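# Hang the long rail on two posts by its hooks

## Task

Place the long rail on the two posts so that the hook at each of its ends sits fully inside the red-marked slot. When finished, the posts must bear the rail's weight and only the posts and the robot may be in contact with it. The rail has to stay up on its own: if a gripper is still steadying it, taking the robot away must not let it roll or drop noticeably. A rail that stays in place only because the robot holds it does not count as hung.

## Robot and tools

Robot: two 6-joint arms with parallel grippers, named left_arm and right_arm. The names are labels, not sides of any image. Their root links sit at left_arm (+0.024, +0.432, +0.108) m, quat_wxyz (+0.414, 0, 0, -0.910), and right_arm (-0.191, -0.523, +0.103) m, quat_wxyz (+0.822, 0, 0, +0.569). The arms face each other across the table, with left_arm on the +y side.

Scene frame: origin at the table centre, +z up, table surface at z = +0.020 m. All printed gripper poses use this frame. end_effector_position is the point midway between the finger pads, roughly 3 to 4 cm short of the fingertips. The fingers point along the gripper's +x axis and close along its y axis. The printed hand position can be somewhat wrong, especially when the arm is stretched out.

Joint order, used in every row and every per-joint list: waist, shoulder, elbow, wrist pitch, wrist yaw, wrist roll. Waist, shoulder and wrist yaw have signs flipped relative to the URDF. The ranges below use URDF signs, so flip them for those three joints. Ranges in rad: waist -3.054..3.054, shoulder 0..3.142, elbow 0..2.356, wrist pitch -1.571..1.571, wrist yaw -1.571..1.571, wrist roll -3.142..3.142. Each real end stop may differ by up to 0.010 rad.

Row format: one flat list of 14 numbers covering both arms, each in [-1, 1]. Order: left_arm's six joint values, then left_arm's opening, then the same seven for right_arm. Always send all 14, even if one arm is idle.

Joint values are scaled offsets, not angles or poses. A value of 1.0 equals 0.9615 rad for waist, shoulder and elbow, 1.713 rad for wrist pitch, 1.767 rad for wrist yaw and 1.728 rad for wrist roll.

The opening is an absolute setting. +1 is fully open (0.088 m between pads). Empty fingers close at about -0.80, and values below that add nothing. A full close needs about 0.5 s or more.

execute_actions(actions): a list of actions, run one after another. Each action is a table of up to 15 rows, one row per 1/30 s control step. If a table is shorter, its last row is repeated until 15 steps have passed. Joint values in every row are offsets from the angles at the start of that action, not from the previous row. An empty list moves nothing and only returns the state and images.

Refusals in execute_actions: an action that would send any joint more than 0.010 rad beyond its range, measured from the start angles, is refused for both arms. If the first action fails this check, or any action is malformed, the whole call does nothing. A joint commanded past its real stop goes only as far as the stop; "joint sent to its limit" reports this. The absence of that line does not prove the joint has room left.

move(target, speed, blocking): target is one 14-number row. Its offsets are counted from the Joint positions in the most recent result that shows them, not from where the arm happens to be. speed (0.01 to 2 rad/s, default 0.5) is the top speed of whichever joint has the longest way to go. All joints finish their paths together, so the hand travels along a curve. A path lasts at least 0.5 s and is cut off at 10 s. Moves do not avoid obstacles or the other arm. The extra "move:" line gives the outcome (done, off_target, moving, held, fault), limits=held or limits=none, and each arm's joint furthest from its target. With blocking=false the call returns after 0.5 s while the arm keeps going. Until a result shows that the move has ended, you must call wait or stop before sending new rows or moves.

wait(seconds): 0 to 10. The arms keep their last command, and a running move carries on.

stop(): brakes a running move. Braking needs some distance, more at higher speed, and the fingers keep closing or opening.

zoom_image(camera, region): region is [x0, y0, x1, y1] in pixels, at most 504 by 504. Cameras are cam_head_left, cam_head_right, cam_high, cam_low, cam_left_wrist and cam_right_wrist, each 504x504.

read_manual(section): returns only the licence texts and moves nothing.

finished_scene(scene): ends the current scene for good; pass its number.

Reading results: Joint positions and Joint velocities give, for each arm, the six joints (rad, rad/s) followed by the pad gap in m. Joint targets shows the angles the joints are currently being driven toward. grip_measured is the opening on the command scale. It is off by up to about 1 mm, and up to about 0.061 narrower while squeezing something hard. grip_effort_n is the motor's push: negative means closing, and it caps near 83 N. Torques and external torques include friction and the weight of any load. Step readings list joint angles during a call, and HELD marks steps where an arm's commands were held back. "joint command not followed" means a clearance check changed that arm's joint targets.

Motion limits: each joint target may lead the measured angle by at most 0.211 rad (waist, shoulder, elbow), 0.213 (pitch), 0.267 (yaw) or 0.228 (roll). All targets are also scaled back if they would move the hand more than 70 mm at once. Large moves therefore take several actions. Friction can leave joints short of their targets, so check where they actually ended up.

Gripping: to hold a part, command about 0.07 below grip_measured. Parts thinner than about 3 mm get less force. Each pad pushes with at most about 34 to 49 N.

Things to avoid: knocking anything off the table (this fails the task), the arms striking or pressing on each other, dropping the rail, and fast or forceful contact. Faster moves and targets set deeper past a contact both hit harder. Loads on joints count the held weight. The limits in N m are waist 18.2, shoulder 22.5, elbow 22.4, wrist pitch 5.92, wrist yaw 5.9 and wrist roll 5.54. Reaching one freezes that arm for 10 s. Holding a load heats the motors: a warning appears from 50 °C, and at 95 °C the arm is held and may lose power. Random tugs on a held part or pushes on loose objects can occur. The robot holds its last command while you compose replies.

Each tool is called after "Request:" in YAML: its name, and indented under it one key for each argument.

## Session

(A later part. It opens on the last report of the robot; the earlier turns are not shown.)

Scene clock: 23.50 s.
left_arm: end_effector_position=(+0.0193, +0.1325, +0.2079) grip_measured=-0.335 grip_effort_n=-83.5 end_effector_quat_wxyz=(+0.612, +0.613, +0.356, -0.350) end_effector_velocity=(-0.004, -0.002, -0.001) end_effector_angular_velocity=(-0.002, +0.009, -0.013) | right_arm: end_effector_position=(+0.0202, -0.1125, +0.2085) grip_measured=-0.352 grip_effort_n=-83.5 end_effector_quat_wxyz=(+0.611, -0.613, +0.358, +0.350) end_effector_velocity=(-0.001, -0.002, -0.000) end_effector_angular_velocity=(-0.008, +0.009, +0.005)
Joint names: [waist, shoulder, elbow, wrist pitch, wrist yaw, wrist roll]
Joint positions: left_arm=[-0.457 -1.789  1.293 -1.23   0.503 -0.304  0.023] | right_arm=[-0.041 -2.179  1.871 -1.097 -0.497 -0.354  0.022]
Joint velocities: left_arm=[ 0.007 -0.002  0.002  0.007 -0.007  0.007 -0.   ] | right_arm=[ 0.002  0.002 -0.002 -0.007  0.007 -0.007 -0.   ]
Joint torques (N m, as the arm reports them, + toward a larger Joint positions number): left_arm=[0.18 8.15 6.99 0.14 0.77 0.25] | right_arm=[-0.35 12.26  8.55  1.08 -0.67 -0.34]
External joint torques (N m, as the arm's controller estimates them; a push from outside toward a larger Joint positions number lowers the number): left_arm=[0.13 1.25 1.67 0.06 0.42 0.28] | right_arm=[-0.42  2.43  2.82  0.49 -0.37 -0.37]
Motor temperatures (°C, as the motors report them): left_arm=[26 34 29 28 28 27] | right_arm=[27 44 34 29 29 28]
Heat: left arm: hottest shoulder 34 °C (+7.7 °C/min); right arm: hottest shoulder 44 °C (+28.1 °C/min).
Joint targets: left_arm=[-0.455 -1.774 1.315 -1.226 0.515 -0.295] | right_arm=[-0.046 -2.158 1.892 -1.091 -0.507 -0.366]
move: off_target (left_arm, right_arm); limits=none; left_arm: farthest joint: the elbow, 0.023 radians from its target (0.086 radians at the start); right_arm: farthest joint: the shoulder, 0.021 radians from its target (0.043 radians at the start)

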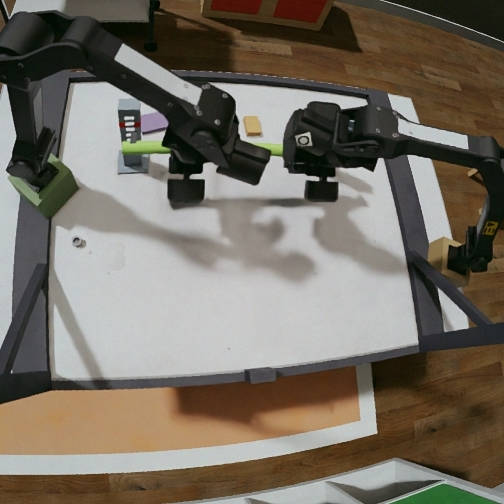

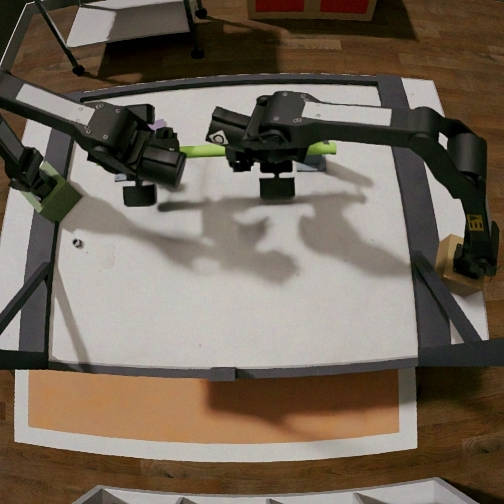

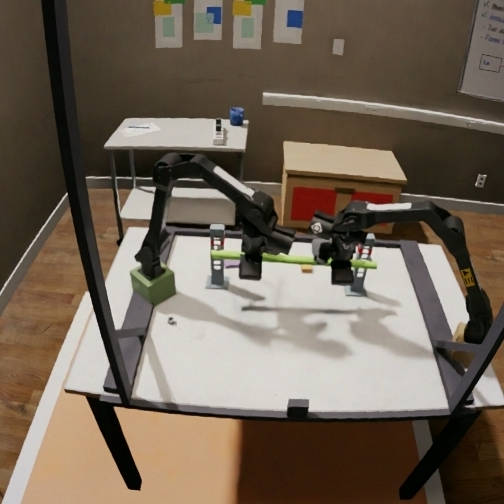

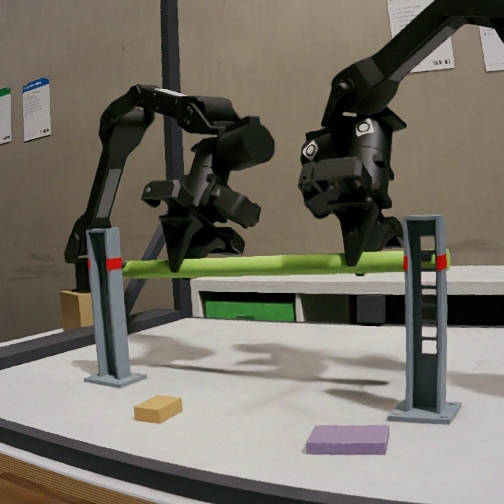

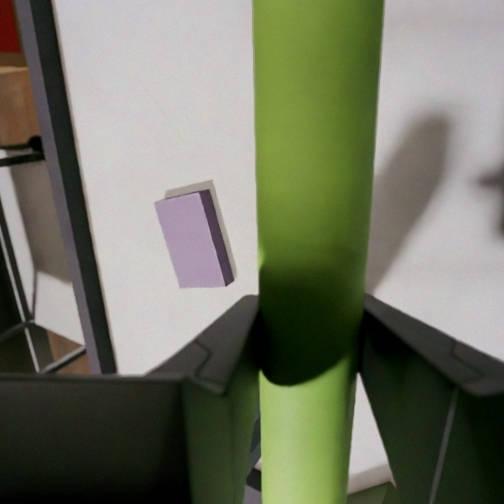

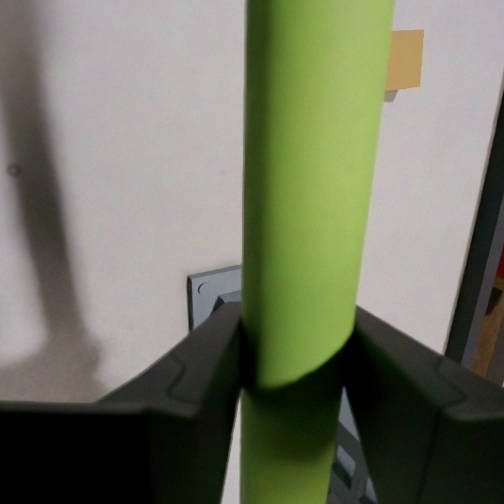

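Request:
move:
  target: [0.029,-0.006,-0.075,0.010,0.080,-0.032,-0.5,-0.022,-0.013,-0.037,0.065,-0.081,-0.018,-0.5]
  speed: 0.25

Request:
zoom_image:
  camera: "cam_low"
  region: [380, 220, 480, 310]

Request:
zoom_image:
  camera: "cam_low"
  region: [70, 220, 170, 310]

Request:
zoom_image:
  camera: "cam_head_left"
  region: [90, 90, 180, 180]

Request:
zoom_image:
  camera: "cam_high"
  region: [330, 220, 400, 290]

Scene clock: 27.20 s.
left_arm: end_effector_position=(+0.0323, +0.1414, +0.2026) grip_measured=-0.335 grip_effort_n=-83.5 end_effector_quat_wxyz=(+0.639, +0.632, +0.312, -0.308) end_effector_velocity=(+0.001, +0.002, +0.001) end_effector_angular_velocity=(-0.008, -0.009, +0.013) | right_arm: end_effector_position=(+0.0331, -0.1042, +0.2085) grip_measured=-0.352 grip_effort_n=-83.5 end_effector_quat_wxyz=(+0.637, -0.634, +0.312, +0.309) end_effector_velocity=(+0.000, +0.001, +0.000) end_effector_angular_velocity=(-0.013, +0.005, +0.028)
Joint names: [waist, shoulder, elbow, wrist pitch, wrist yaw, wrist roll]
Joint positions: left_arm=[-0.435 -1.792  1.223 -1.216  0.632 -0.363  0.023] | right_arm=[-0.056 -2.189  1.837 -0.992 -0.628 -0.372  0.022]
Joint velocities: left_arm=[ 0.002  0.002 -0.002 -0.007  0.007 -0.022  0.   ] | right_arm=[ 0.002  0.002 -0.002  0.007  0.007 -0.037 -0.   ]
Joint torques (N m, as the arm reports them, + toward a larger Joint positions number): left_arm=[0.56 6.16 4.25 0.05 0.79 0.05] | right_arm=[-0.54  9.45  5.84  1.25 -0.84 -0.31]
External joint torques (N m, as the arm's controller estimates them; a push from outside toward a larger Joint positions number lowers the number): left_arm=[ 0.52 -0.57 -0.85  0.07  0.37  0.09] | right_arm=[-0.53 -0.54  0.02  0.57 -0.48 -0.34]
Motor temperatures (°C, as the motors report them): left_arm=[26 35 29 28 28 27] | right_arm=[27 46 35 29 29 28]
Heat: left arm: hottest shoulder 35 °C (+8.8 °C/min); right arm: hottest shoulder 46 °C (+28.7 °C/min).
Joint targets: left_arm=[-0.429 -1.795 1.220 -1.213 0.644 -0.359] | right_arm=[-0.062 -2.192 1.836 -0.985 -0.640 -0.385]
move: off_target (left_arm, right_arm); limits=none; left_arm: farthest joint: the wrist yaw, 0.012 radians from its target (0.142 radians at the start); right_arm: farthest joint: the wrist roll, 0.013 radians from its target (0.031 radians at the start)

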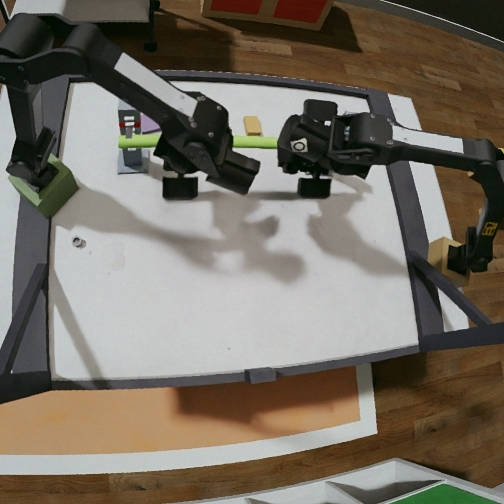

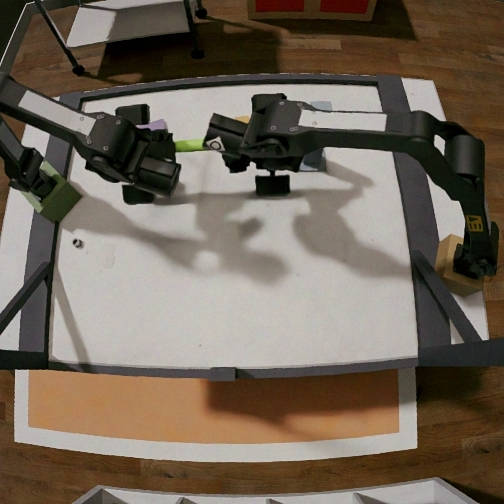

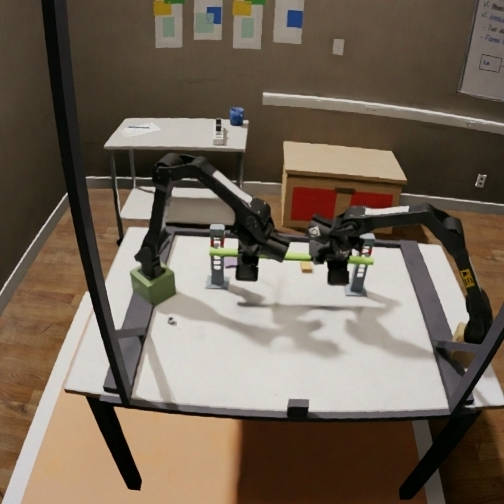

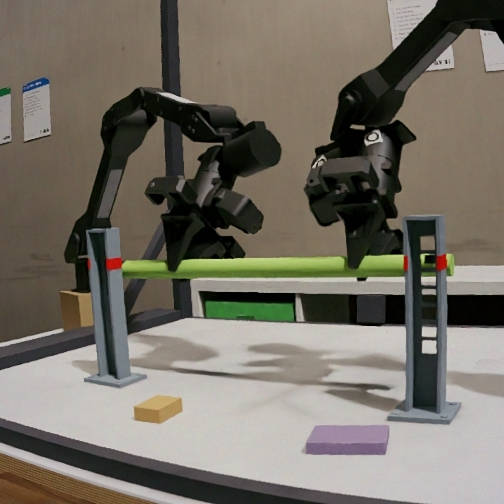

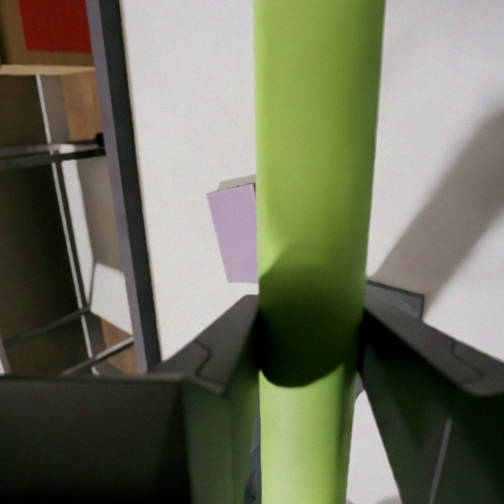

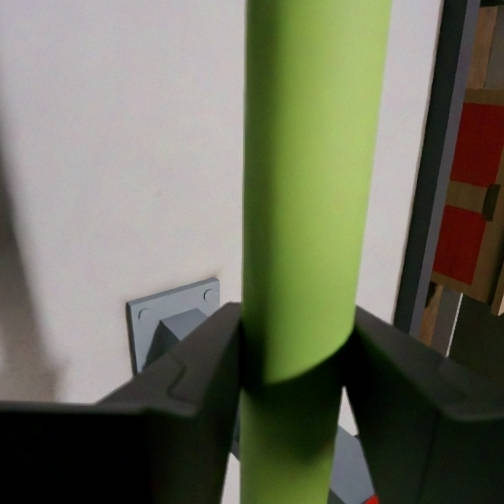

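Region (380, 220, 480, 310) of cam_low's 504x504 image, scaled by 5.040, with more detail than that image has; it fills the top 454 rows of this view, and the rest is white.

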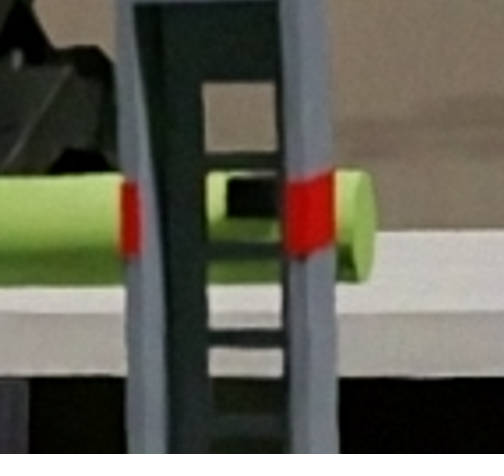

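Region (70, 220, 170, 310) of cam_low's 504x504 image, scaled by 5.040, with more detail than that image has; it fills the top 454 rows of this view, and the rest is white.

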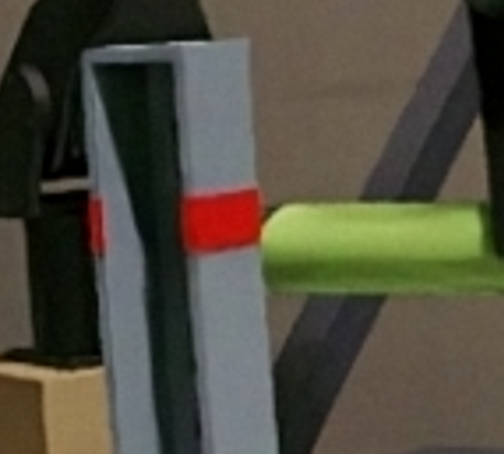

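Region (90, 90, 180, 180) of cam_head_left's 504x504 image, scaled by 5.600, with more detail than that image has.

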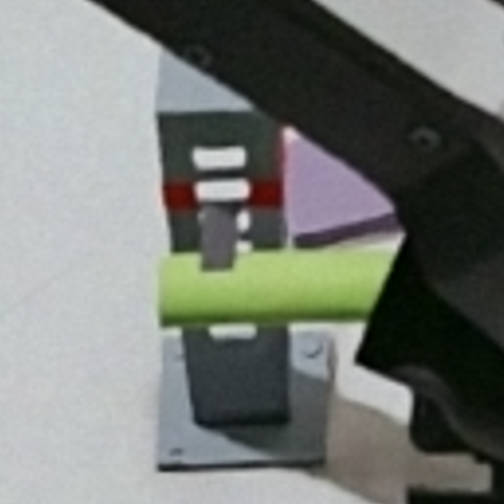

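Region (330, 220, 400, 290) of cam_high's 504x504 image, scaled by 7.200, with more detail than that image has.

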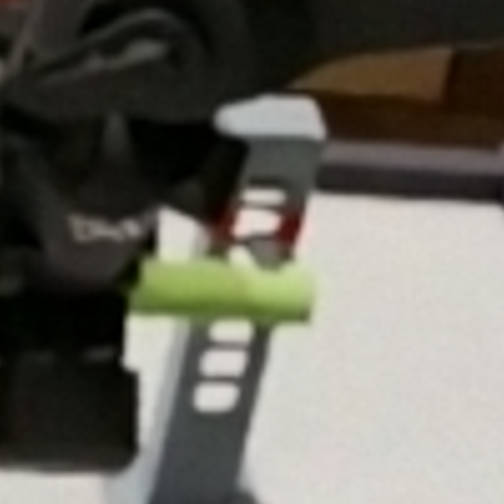

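Request:
move:
  target: [-0.019,0.023,-0.013,0.010,0.0085,0.016,-0.5,0.012,-0.005,0.037,-0.004,-0.002,-0.014,-0.5]
  speed: 0.1

Request:
zoom_image:
  camera: "cam_low"
  region: [380, 220, 480, 310]

Request:
zoom_image:
  camera: "cam_low"
  region: [70, 220, 170, 310]

Request:
zoom_image:
  camera: "cam_head_left"
  region: [90, 90, 180, 180]

Request:
zoom_image:
  camera: "cam_high"
  region: [200, 220, 400, 290]

Scene clock: 30.37 s.
left_arm: end_effector_position=(+0.0380, +0.1408, +0.2030) grip_measured=-0.335 grip_effort_n=-83.5 end_effector_quat_wxyz=(+0.641, +0.631, +0.312, -0.308) end_effector_velocity=(+0.000, +0.000, -0.000) end_effector_angular_velocity=(+0.000, -0.006, -0.010) | right_arm: end_effector_position=(+0.0384, -0.1051, +0.2114) grip_measured=-0.352 grip_effort_n=-83.5 end_effector_quat_wxyz=(+0.636, -0.635, +0.312, +0.307) end_effector_velocity=(-0.004, +0.001, -0.000) end_effector_angular_velocity=(-0.009, +0.021, +0.025)
Joint names: [waist, shoulder, elbow, wrist pitch, wrist yaw, wrist roll]
Joint positions: left_arm=[-0.453 -1.783  1.214 -1.201  0.638 -0.344  0.023] | right_arm=[-0.045 -2.192  1.853 -1.    -0.628 -0.385  0.022]
Joint velocities: left_arm=[ 0.002  0.002 -0.007  0.007  0.007  0.007 -0.   ] | right_arm=[-0.002  0.002  0.002 -0.007  0.022 -0.022 -0.   ]
Joint torques (N m, as the arm reports them, + toward a larger Joint positions number): left_arm=[-0.02  7.87  4.01 -0.01  0.75  0.22] | right_arm=[-0.01  9.73  8.45  0.94 -0.54 -0.29]
External joint torques (N m, as the arm's controller estimates them; a push from outside toward a larger Joint positions number lowers the number): left_arm=[-0.03  1.26 -1.07 -0.02  0.32  0.25] | right_arm=[ 0.14 -0.35  2.59  0.26 -0.18 -0.33]
Motor temperatures (°C, as the motors report them): left_arm=[26 35 29 28 28 27] | right_arm=[27 46 35 29 29 28]
Heat: left arm: hottest shoulder 35 °C (+7.9 °C/min); right arm: hottest shoulder 46 °C (+25.7 °C/min).
Joint targets: left_arm=[-0.453 -1.770 1.210 -1.199 0.647 -0.335] | right_arm=[-0.045 -2.194 1.873 -0.999 -0.632 -0.396]
move: off_target (left_arm, right_arm); limits=none; left_arm: farthest joint: the shoulder, 0.014 radians from its target (0.022 radians at the start); right_arm: farthest joint: the elbow, 0.020 radians from its target (0.036 radians at the start)

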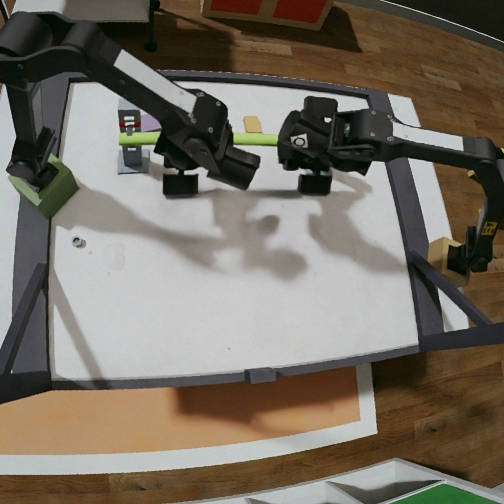

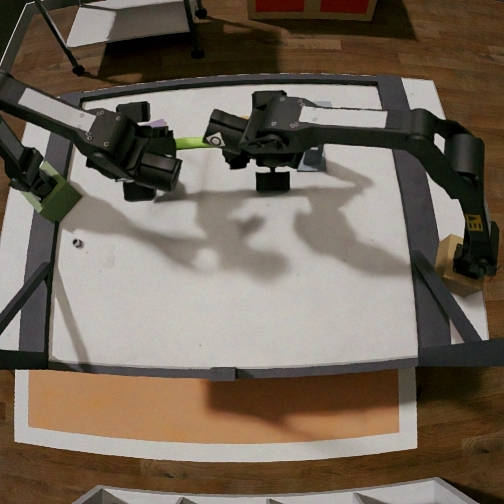

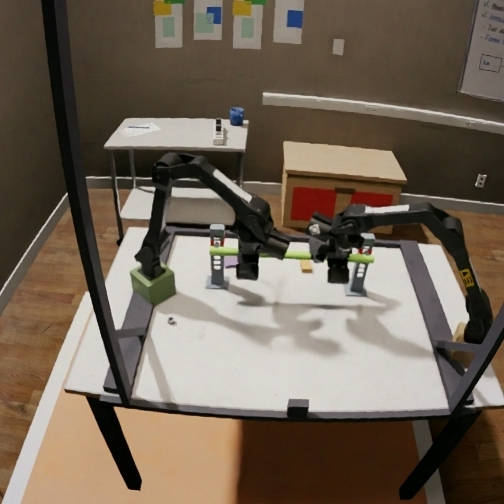

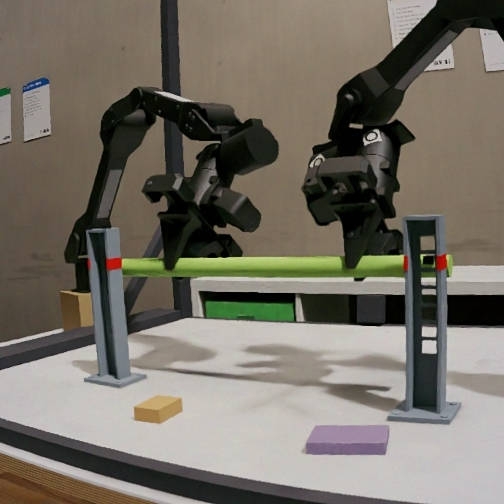

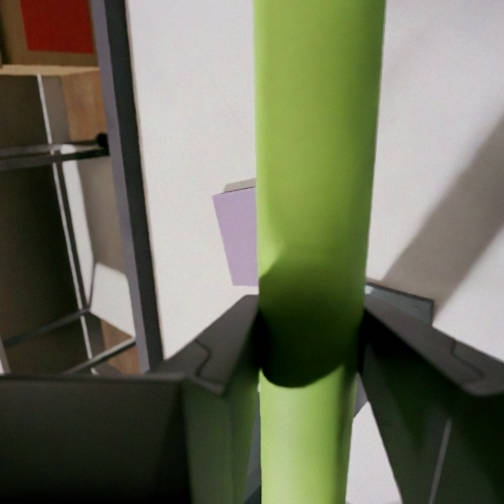

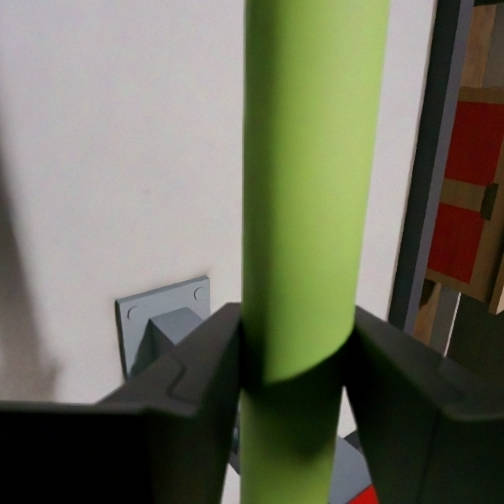

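Region (380, 220, 480, 310) of cam_low's 504x504 image, scaled by 5.040, with more detail than that image has; it fills the top 454 rows of this view, and the rest is white.

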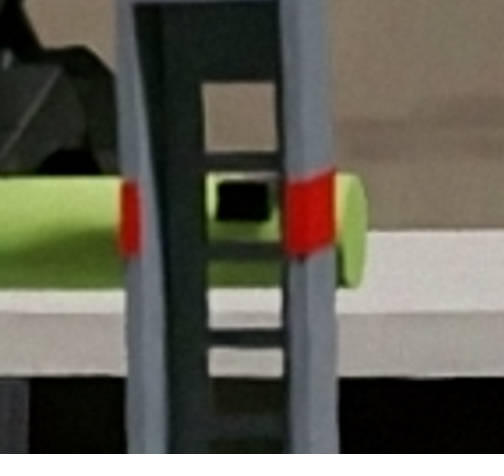

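Region (70, 220, 170, 310) of cam_low's 504x504 image, scaled by 5.040, with more detail than that image has; it fills the top 454 rows of this view, and the rest is white.

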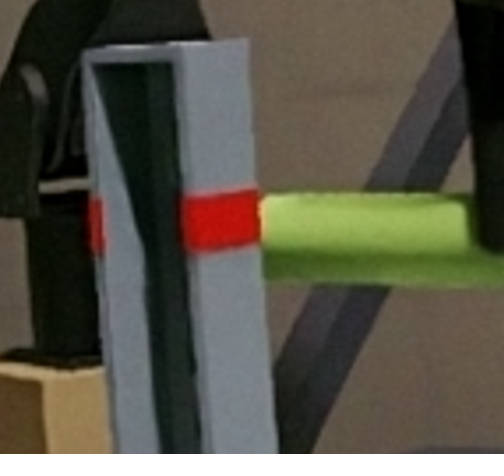

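Region (90, 90, 180, 180) of cam_head_left's 504x504 image, scaled by 5.600, with more detail than that image has.

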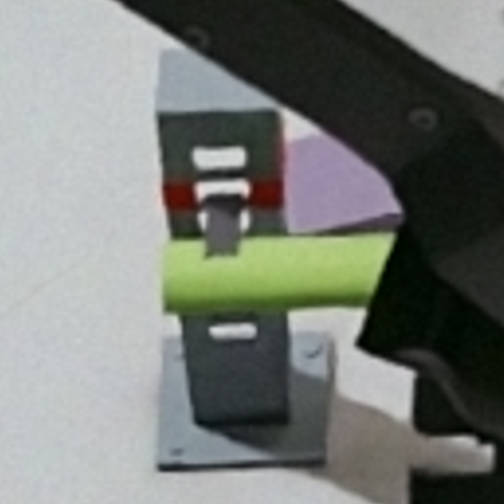

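Region (200, 220, 400, 290) of cam_high's 504x504 image, scaled by 2.520, with more detail than that image has; it fills the top 176 rows of this view, and the rest is white.

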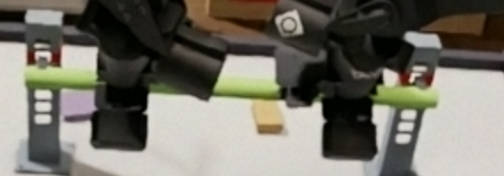

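Request:
execute_actions:
  actions:
    - [[-0.0035,0.0156,-0.0058,0.0025,0.0054,0.0074,-0.5,0.0023,-0.0031,0.0217,0.0037,0,-0.0081,-0.5],[-0.0071,0.0172,-0.0077,0.004,0.0057,0.0099,-0.5,0.0047,-0.0042,0.0234,0.0044,0.0006,-0.0096,-0.5],[-0.0106,0.0188,-0.0095,0.0055,0.006,0.0123,-0.5,0.007,-0.0053,0.025,0.0051,0.0009,-0.0112,-0.5],[-0.0142,0.0204,-0.0113,0.007,0.0064,0.0147,-0.5,0.0093,-0.0064,0.0267,0.0058,0.0012,-0.0127,-0.5],[-0.0177,0.022,-0.0132,0.0085,0.0068,0.0172,-0.5,0.0117,-0.0075,0.0284,0.0065,0.0015,-0.0143,-0.5],[-0.0212,0.0236,-0.015,0.01,0.0072,0.0196,-0.5,0.014,-0.0086,0.03,0.0072,0.0018,-0.0159,-0.5],[-0.0248,0.0252,-0.0168,0.0115,0.0075,0.022,-0.5,0.0163,-0.0097,0.0318,0.0079,0.0021,-0.0174,-0.5],[-0.0283,0.0268,-0.0186,0.013,0.0079,0.0244,-0.5,0.0186,-0.0108,0.0334,0.0086,0.0024,-0.019,-0.5],[-0.0319,0.0284,-0.0205,0.0145,0.0082,0.0269,-0.5,0.021,-0.0119,0.0351,0.0093,0.0027,-0.0205,-0.5],[-0.0354,0.03,-0.0223,0.016,0.0086,0.0293,-0.5,0.0233,-0.013,0.0368,0.01,0.003,-0.0221,-0.5]]
    - [[-0.0035,0.0156,-0.0058,0.0025,0.0054,0.0074,-0.5,0.0023,-0.0031,0.0217,0.0037,0,-0.0081,-0.5],[-0.0071,0.0172,-0.0077,0.004,0.0057,0.0099,-0.5,0.0047,-0.0042,0.0234,0.0044,0.0006,-0.0096,-0.5],[-0.0106,0.0188,-0.0095,0.0055,0.006,0.0123,-0.5,0.007,-0.0053,0.025,0.0051,0.0009,-0.0112,-0.5],[-0.0142,0.0204,-0.0113,0.007,0.0064,0.0147,-0.5,0.0093,-0.0064,0.0267,0.0058,0.0012,-0.0127,-0.5],[-0.0177,0.022,-0.0132,0.0085,0.0068,0.0172,-0.5,0.0117,-0.0075,0.0284,0.0065,0.0015,-0.0143,-0.5],[-0.0212,0.0236,-0.015,0.01,0.0072,0.0196,-0.5,0.014,-0.0086,0.03,0.0072,0.0018,-0.0159,-0.5],[-0.0248,0.0252,-0.0168,0.0115,0.0075,0.022,-0.5,0.0163,-0.0097,0.0318,0.0079,0.0021,-0.0174,-0.5],[-0.0283,0.0268,-0.0186,0.013,0.0079,0.0244,-0.5,0.0186,-0.0108,0.0334,0.0086,0.0024,-0.019,-0.5],[-0.0319,0.0284,-0.0205,0.0145,0.0082,0.0269,-0.5,0.021,-0.0119,0.0351,0.0093,0.0027,-0.0205,-0.5],[-0.0354,0.03,-0.0223,0.016,0.0086,0.0293,-0.5,0.0233,-0.013,0.0368,0.01,0.003,-0.0221,-0.5]]

Request:
zoom_image:
  camera: "cam_low"
  region: [380, 220, 480, 310]

Request:
zoom_image:
  camera: "cam_low"
  region: [70, 220, 170, 310]

Request:
zoom_image:
  camera: "cam_head_left"
  region: [90, 90, 180, 180]

Request:
zoom_image:
  camera: "cam_high"
  region: [330, 220, 400, 290]

Scene clock: 35.13 s.
left_arm: end_effector_position=(+0.0528, +0.1414, +0.2029) grip_measured=-0.335 grip_effort_n=-83.5 end_effector_quat_wxyz=(+0.636, +0.631, +0.312, -0.315) end_effector_velocity=(+0.001, +0.004, +0.001) end_effector_angular_velocity=(+0.010, -0.009, -0.009) | right_arm: end_effector_position=(+0.0517, -0.1044, +0.2109) grip_measured=-0.352 grip_effort_n=-83.5 end_effector_quat_wxyz=(+0.633, -0.635, +0.313, +0.314) end_effector_velocity=(+0.001, -0.003, +0.001) end_effector_angular_velocity=(-0.023, -0.004, +0.013)
Joint names: [waist, shoulder, elbow, wrist pitch, wrist yaw, wrist roll]
Joint positions: left_arm=[-0.505 -1.752  1.182 -1.153  0.637 -0.265  0.023] | right_arm=[-0.013 -2.207  1.877 -0.989 -0.608 -0.429  0.022]
Joint velocities: left_arm=[ 0.002  0.012 -0.012 -0.007  0.007  0.007 -0.   ] | right_arm=[ 0.002  0.002 -0.002 -0.007 -0.007 -0.022 -0.   ]
Joint torques (N m, as the arm reports them, + toward a larger Joint positions number): left_arm=[-1.46  7.63  4.06  0.15  1.18  0.27] | right_arm=[ 1.09  9.02  9.4   1.86 -0.76 -0.58]
External joint torques (N m, as the arm's controller estimates them; a push from outside toward a larger Joint positions number lowers the number): left_arm=[-1.45  1.08 -1.12  0.07  0.75  0.3 ] | right_arm=[ 1.06 -1.08  3.58  1.16 -0.4  -0.61]
External joint torques at the end of the 1st action: left_arm=[ 0.03  1.11 -1.23 -0.02  0.3   0.17] | right_arm=[ 0.09 -0.45  2.62  0.52 -0.02 -0.31]
Motor temperatures (°C, as the motors report them): left_arm=[26 36 29 28 28 27] | right_arm=[27 47 36 29 29 28]
Heat: left arm: hottest shoulder 36 °C (+8.5 °C/min); right arm: hottest shoulder 47 °C (+23.9 °C/min).
Joint targets: left_arm=[-0.520 -1.740 1.177 -1.149 0.659 -0.252] | right_arm=[0.000 -2.215 1.903 -0.972 -0.617 -0.450]
Step readings (joint positions; steps 1 to 15: 1st action; 16 to 30: 2nd action):
0: left_arm=[-0.453 -1.783 1.214 -1.201 0.638 -0.344] | right_arm=[-0.045 -2.192 1.853 -1.000 -0.628 -0.385]
1: left_arm=[-0.453 -1.783 1.214 -1.201 0.638 -0.343] | right_arm=[-0.045 -2.192 1.853 -1.000 -0.628 -0.385]
2: left_arm=[-0.454 -1.783 1.214 -1.200 0.638 -0.342] | right_arm=[-0.044 -2.192 1.853 -1.000 -0.628 -0.386]
4: left_arm=[-0.458 -1.781 1.211 -1.196 0.638 -0.336] | right_arm=[-0.042 -2.194 1.855 -1.000 -0.627 -0.389]
8: left_arm=[-0.471 -1.775 1.205 -1.187 0.641 -0.321] | right_arm=[-0.033 -2.198 1.861 -0.994 -0.625 -0.400]
15: left_arm=[-0.486 -1.769 1.198 -1.177 0.644 -0.303] | right_arm=[-0.022 -2.202 1.868 -0.989 -0.622 -0.411]
16: left_arm=[-0.487 -1.769 1.198 -1.176 0.644 -0.302] | right_arm=[-0.022 -2.202 1.868 -0.989 -0.622 -0.411]
17: left_arm=[-0.487 -1.768 1.197 -1.175 0.644 -0.301] | right_arm=[-0.022 -2.203 1.869 -0.989 -0.622 -0.412]
19: left_arm=[-0.491 -1.766 1.195 -1.172 0.644 -0.295] | right_arm=[-0.020 -2.204 1.871 -0.988 -0.621 -0.415]
23: left_arm=[-0.502 -1.761 1.189 -1.163 0.642 -0.279] | right_arm=[-0.015 -2.206 1.874 -0.987 -0.614 -0.422]
30: Joint positions above

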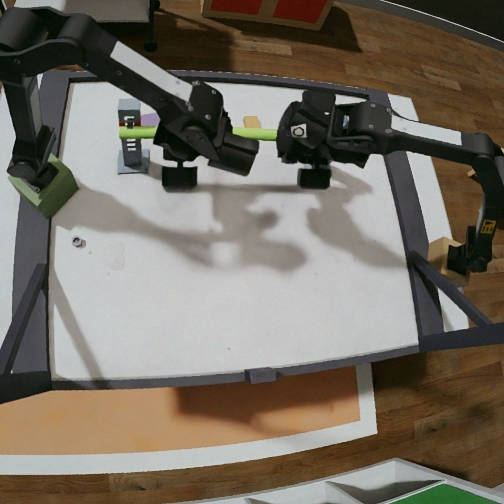

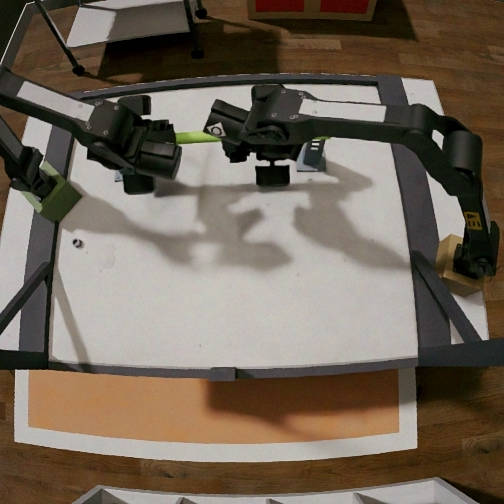

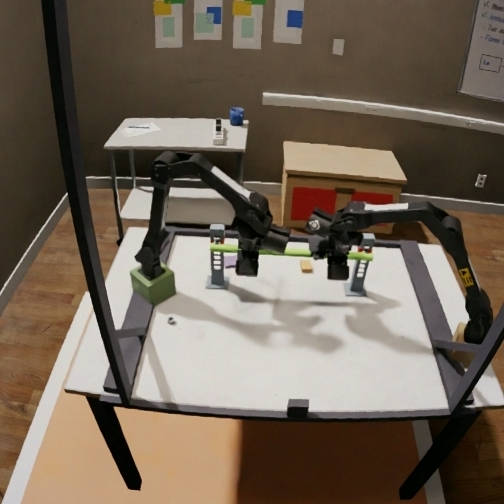

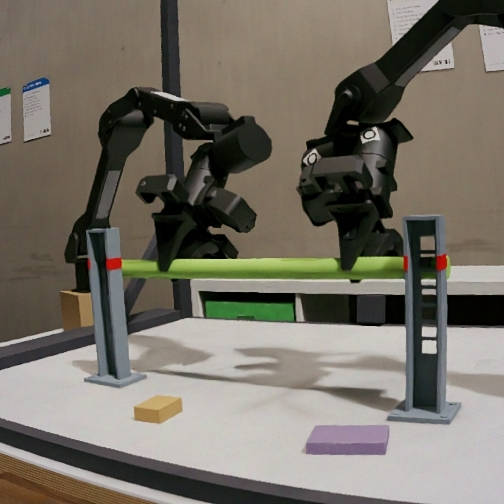

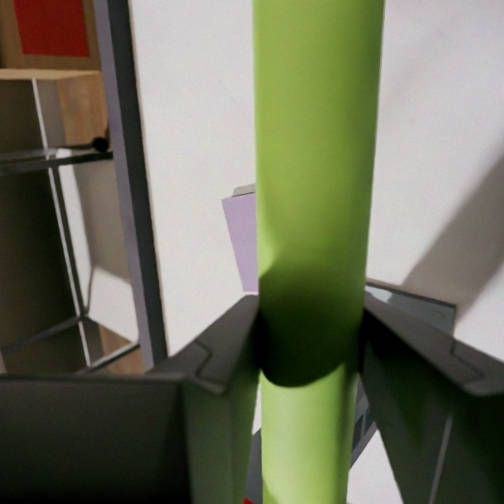

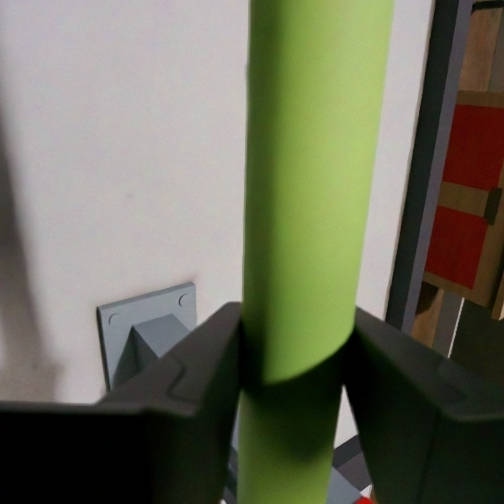

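Region (380, 220, 480, 310) of cam_low's 504x504 image, scaled by 5.040, with more detail than that image has; it fills the top 454 rows of this view, and the rest is white.

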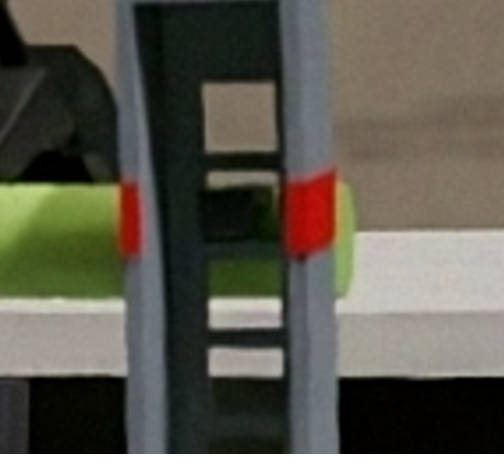

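Region (70, 220, 170, 310) of cam_low's 504x504 image, scaled by 5.040, with more detail than that image has; it fills the top 454 rows of this view, and the rest is white.

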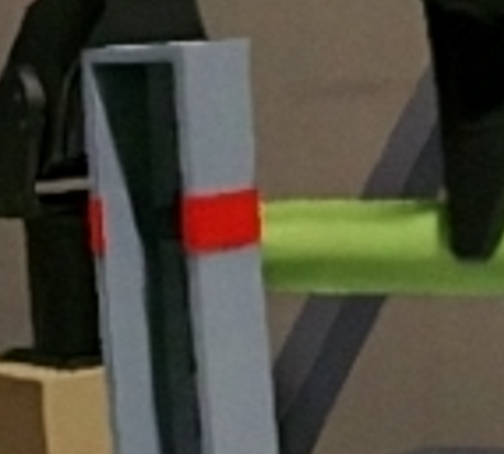

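Region (90, 90, 180, 180) of cam_head_left's 504x504 image, scaled by 5.600, with more detail than that image has.

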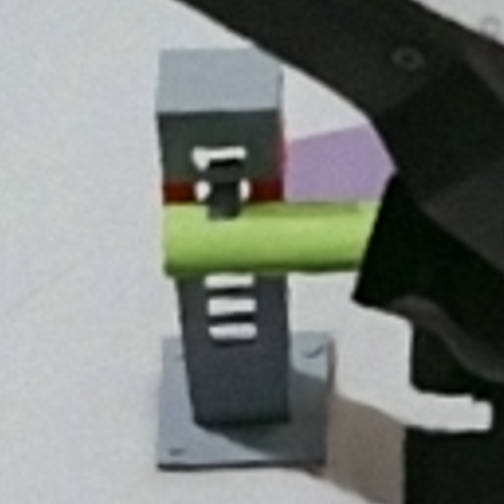

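Region (330, 220, 400, 290) of cam_high's 504x504 image, scaled by 7.200, with more detail than that image has.

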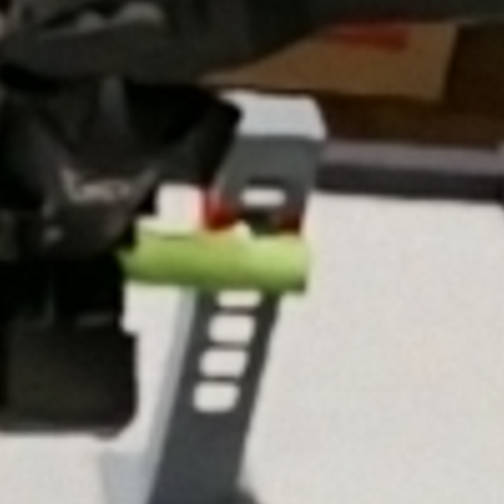

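Request:
move:
  target: [-0.005,-0.013,-0.026,0.020,0.006,0,-0.5,0.004,-0.006,-0.029,0.021,-0.004,0,-0.5]
  speed: 0.08

Request:
zoom_image:
  camera: "cam_low"
  region: [60, 200, 480, 330]

Request:
zoom_image:
  camera: "cam_low"
  region: [380, 220, 480, 310]

Scene clock: 36.67 s.
left_arm: end_effector_position=(+0.0526, +0.1413, +0.1954) grip_measured=-0.335 grip_effort_n=-83.5 end_effector_quat_wxyz=(+0.638, +0.629, +0.314, -0.315) end_effector_velocity=(-0.001, +0.001, +0.001) end_effector_angular_velocity=(+0.001, -0.009, -0.003) | right_arm: end_effector_position=(+0.0515, -0.1044, +0.2038) grip_measured=-0.352 grip_effort_n=-83.5 end_effector_quat_wxyz=(+0.634, -0.634, +0.313, +0.314) end_effector_velocity=(+0.002, -0.003, -0.001) end_effector_angular_velocity=(-0.009, +0.009, +0.000)
Joint names: [waist, shoulder, elbow, wrist pitch, wrist yaw, wrist roll]
Joint positions: left_arm=[-0.505 -1.76   1.162 -1.122  0.634 -0.268  0.023] | right_arm=[-0.013 -2.208  1.852 -0.96  -0.607 -0.427  0.022]
Joint velocities: left_arm=[ 0.007  0.002 -0.002 -0.007  0.007 -0.007 -0.   ] | right_arm=[ 0.007  0.002 -0.002 -0.007  0.007 -0.007 -0.   ]
Joint torques (N m, as the arm reports them, + toward a larger Joint positions number): left_arm=[-0.42  5.86  4.08  0.15  0.85  0.05] | right_arm=[ 0.32  9.43  5.81  1.32 -0.71  0.  ]
External joint torques (N m, as the arm's controller estimates them; a push from outside toward a larger Joint positions number lowers the number): left_arm=[-0.46 -0.71 -1.08  0.06  0.43  0.08] | right_arm=[ 0.23 -0.73 -0.01  0.63 -0.36 -0.04]
Motor temperatures (°C, as the motors report them): left_arm=[26 36 29 28 28 27] | right_arm=[27 47 37 29 29 28]
Heat: left arm: hottest shoulder 36 °C (+8.2 °C/min); right arm: hottest shoulder 47 °C (+22.9 °C/min).
Joint targets: left_arm=[-0.509 -1.764 1.157 -1.119 0.647 -0.265] | right_arm=[-0.010 -2.212 1.849 -0.953 -0.615 -0.428]
move: off_target (left_arm); limits=none; left_arm: farthest joint: the wrist yaw, 0.013 radians from its target (0.011 radians at the start); right_arm: farthest joint: the wrist yaw, 0.008 radians from its target (0.007 radians at the start)

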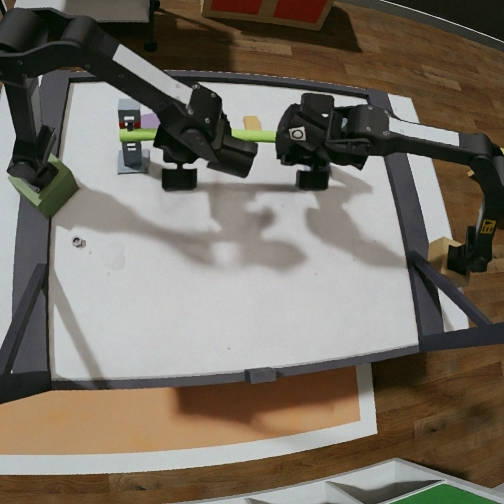

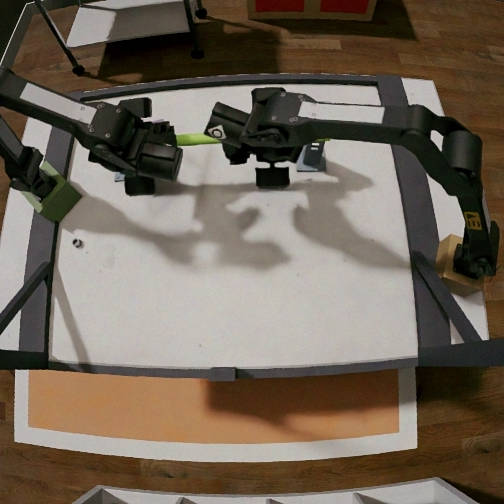

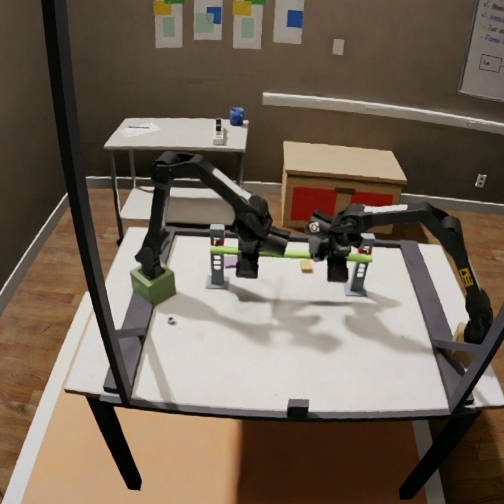

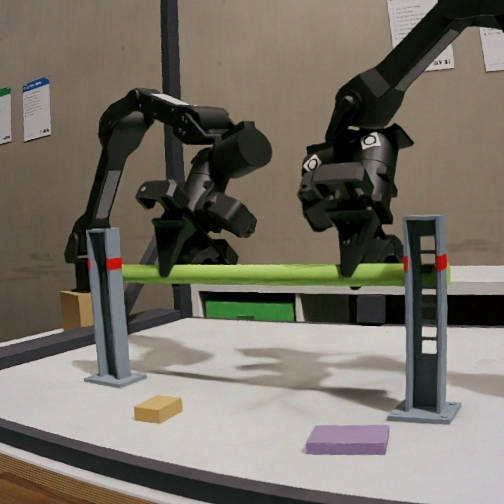

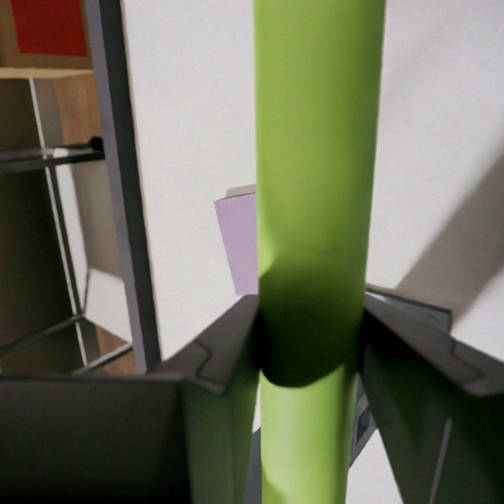

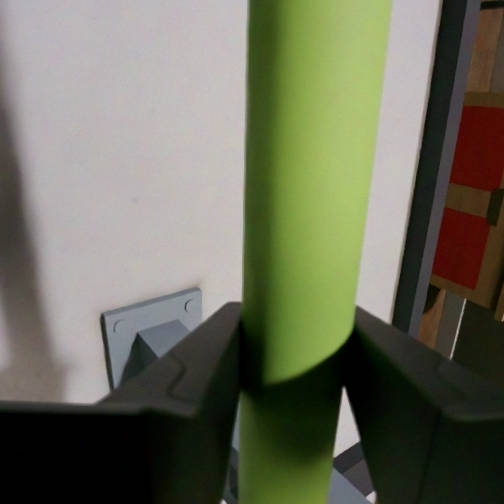

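Region (60, 200, 480, 330) of cam_low's 504x504 image, scaled by 1.200, with more detail than that image has; it fills the top 156 rows of this view, and the rest is white.

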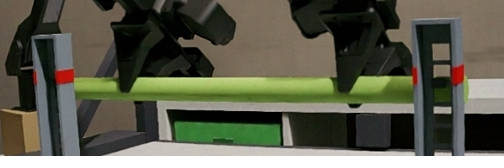

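Region (380, 220, 480, 310) of cam_low's 504x504 image, scaled by 5.040, with more detail than that image has; it fills the top 454 rows of this view, and the rest is white.

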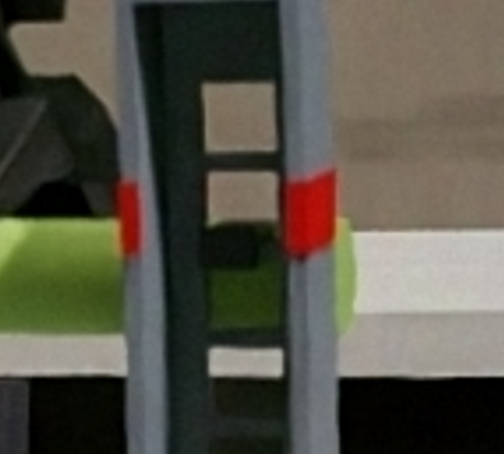

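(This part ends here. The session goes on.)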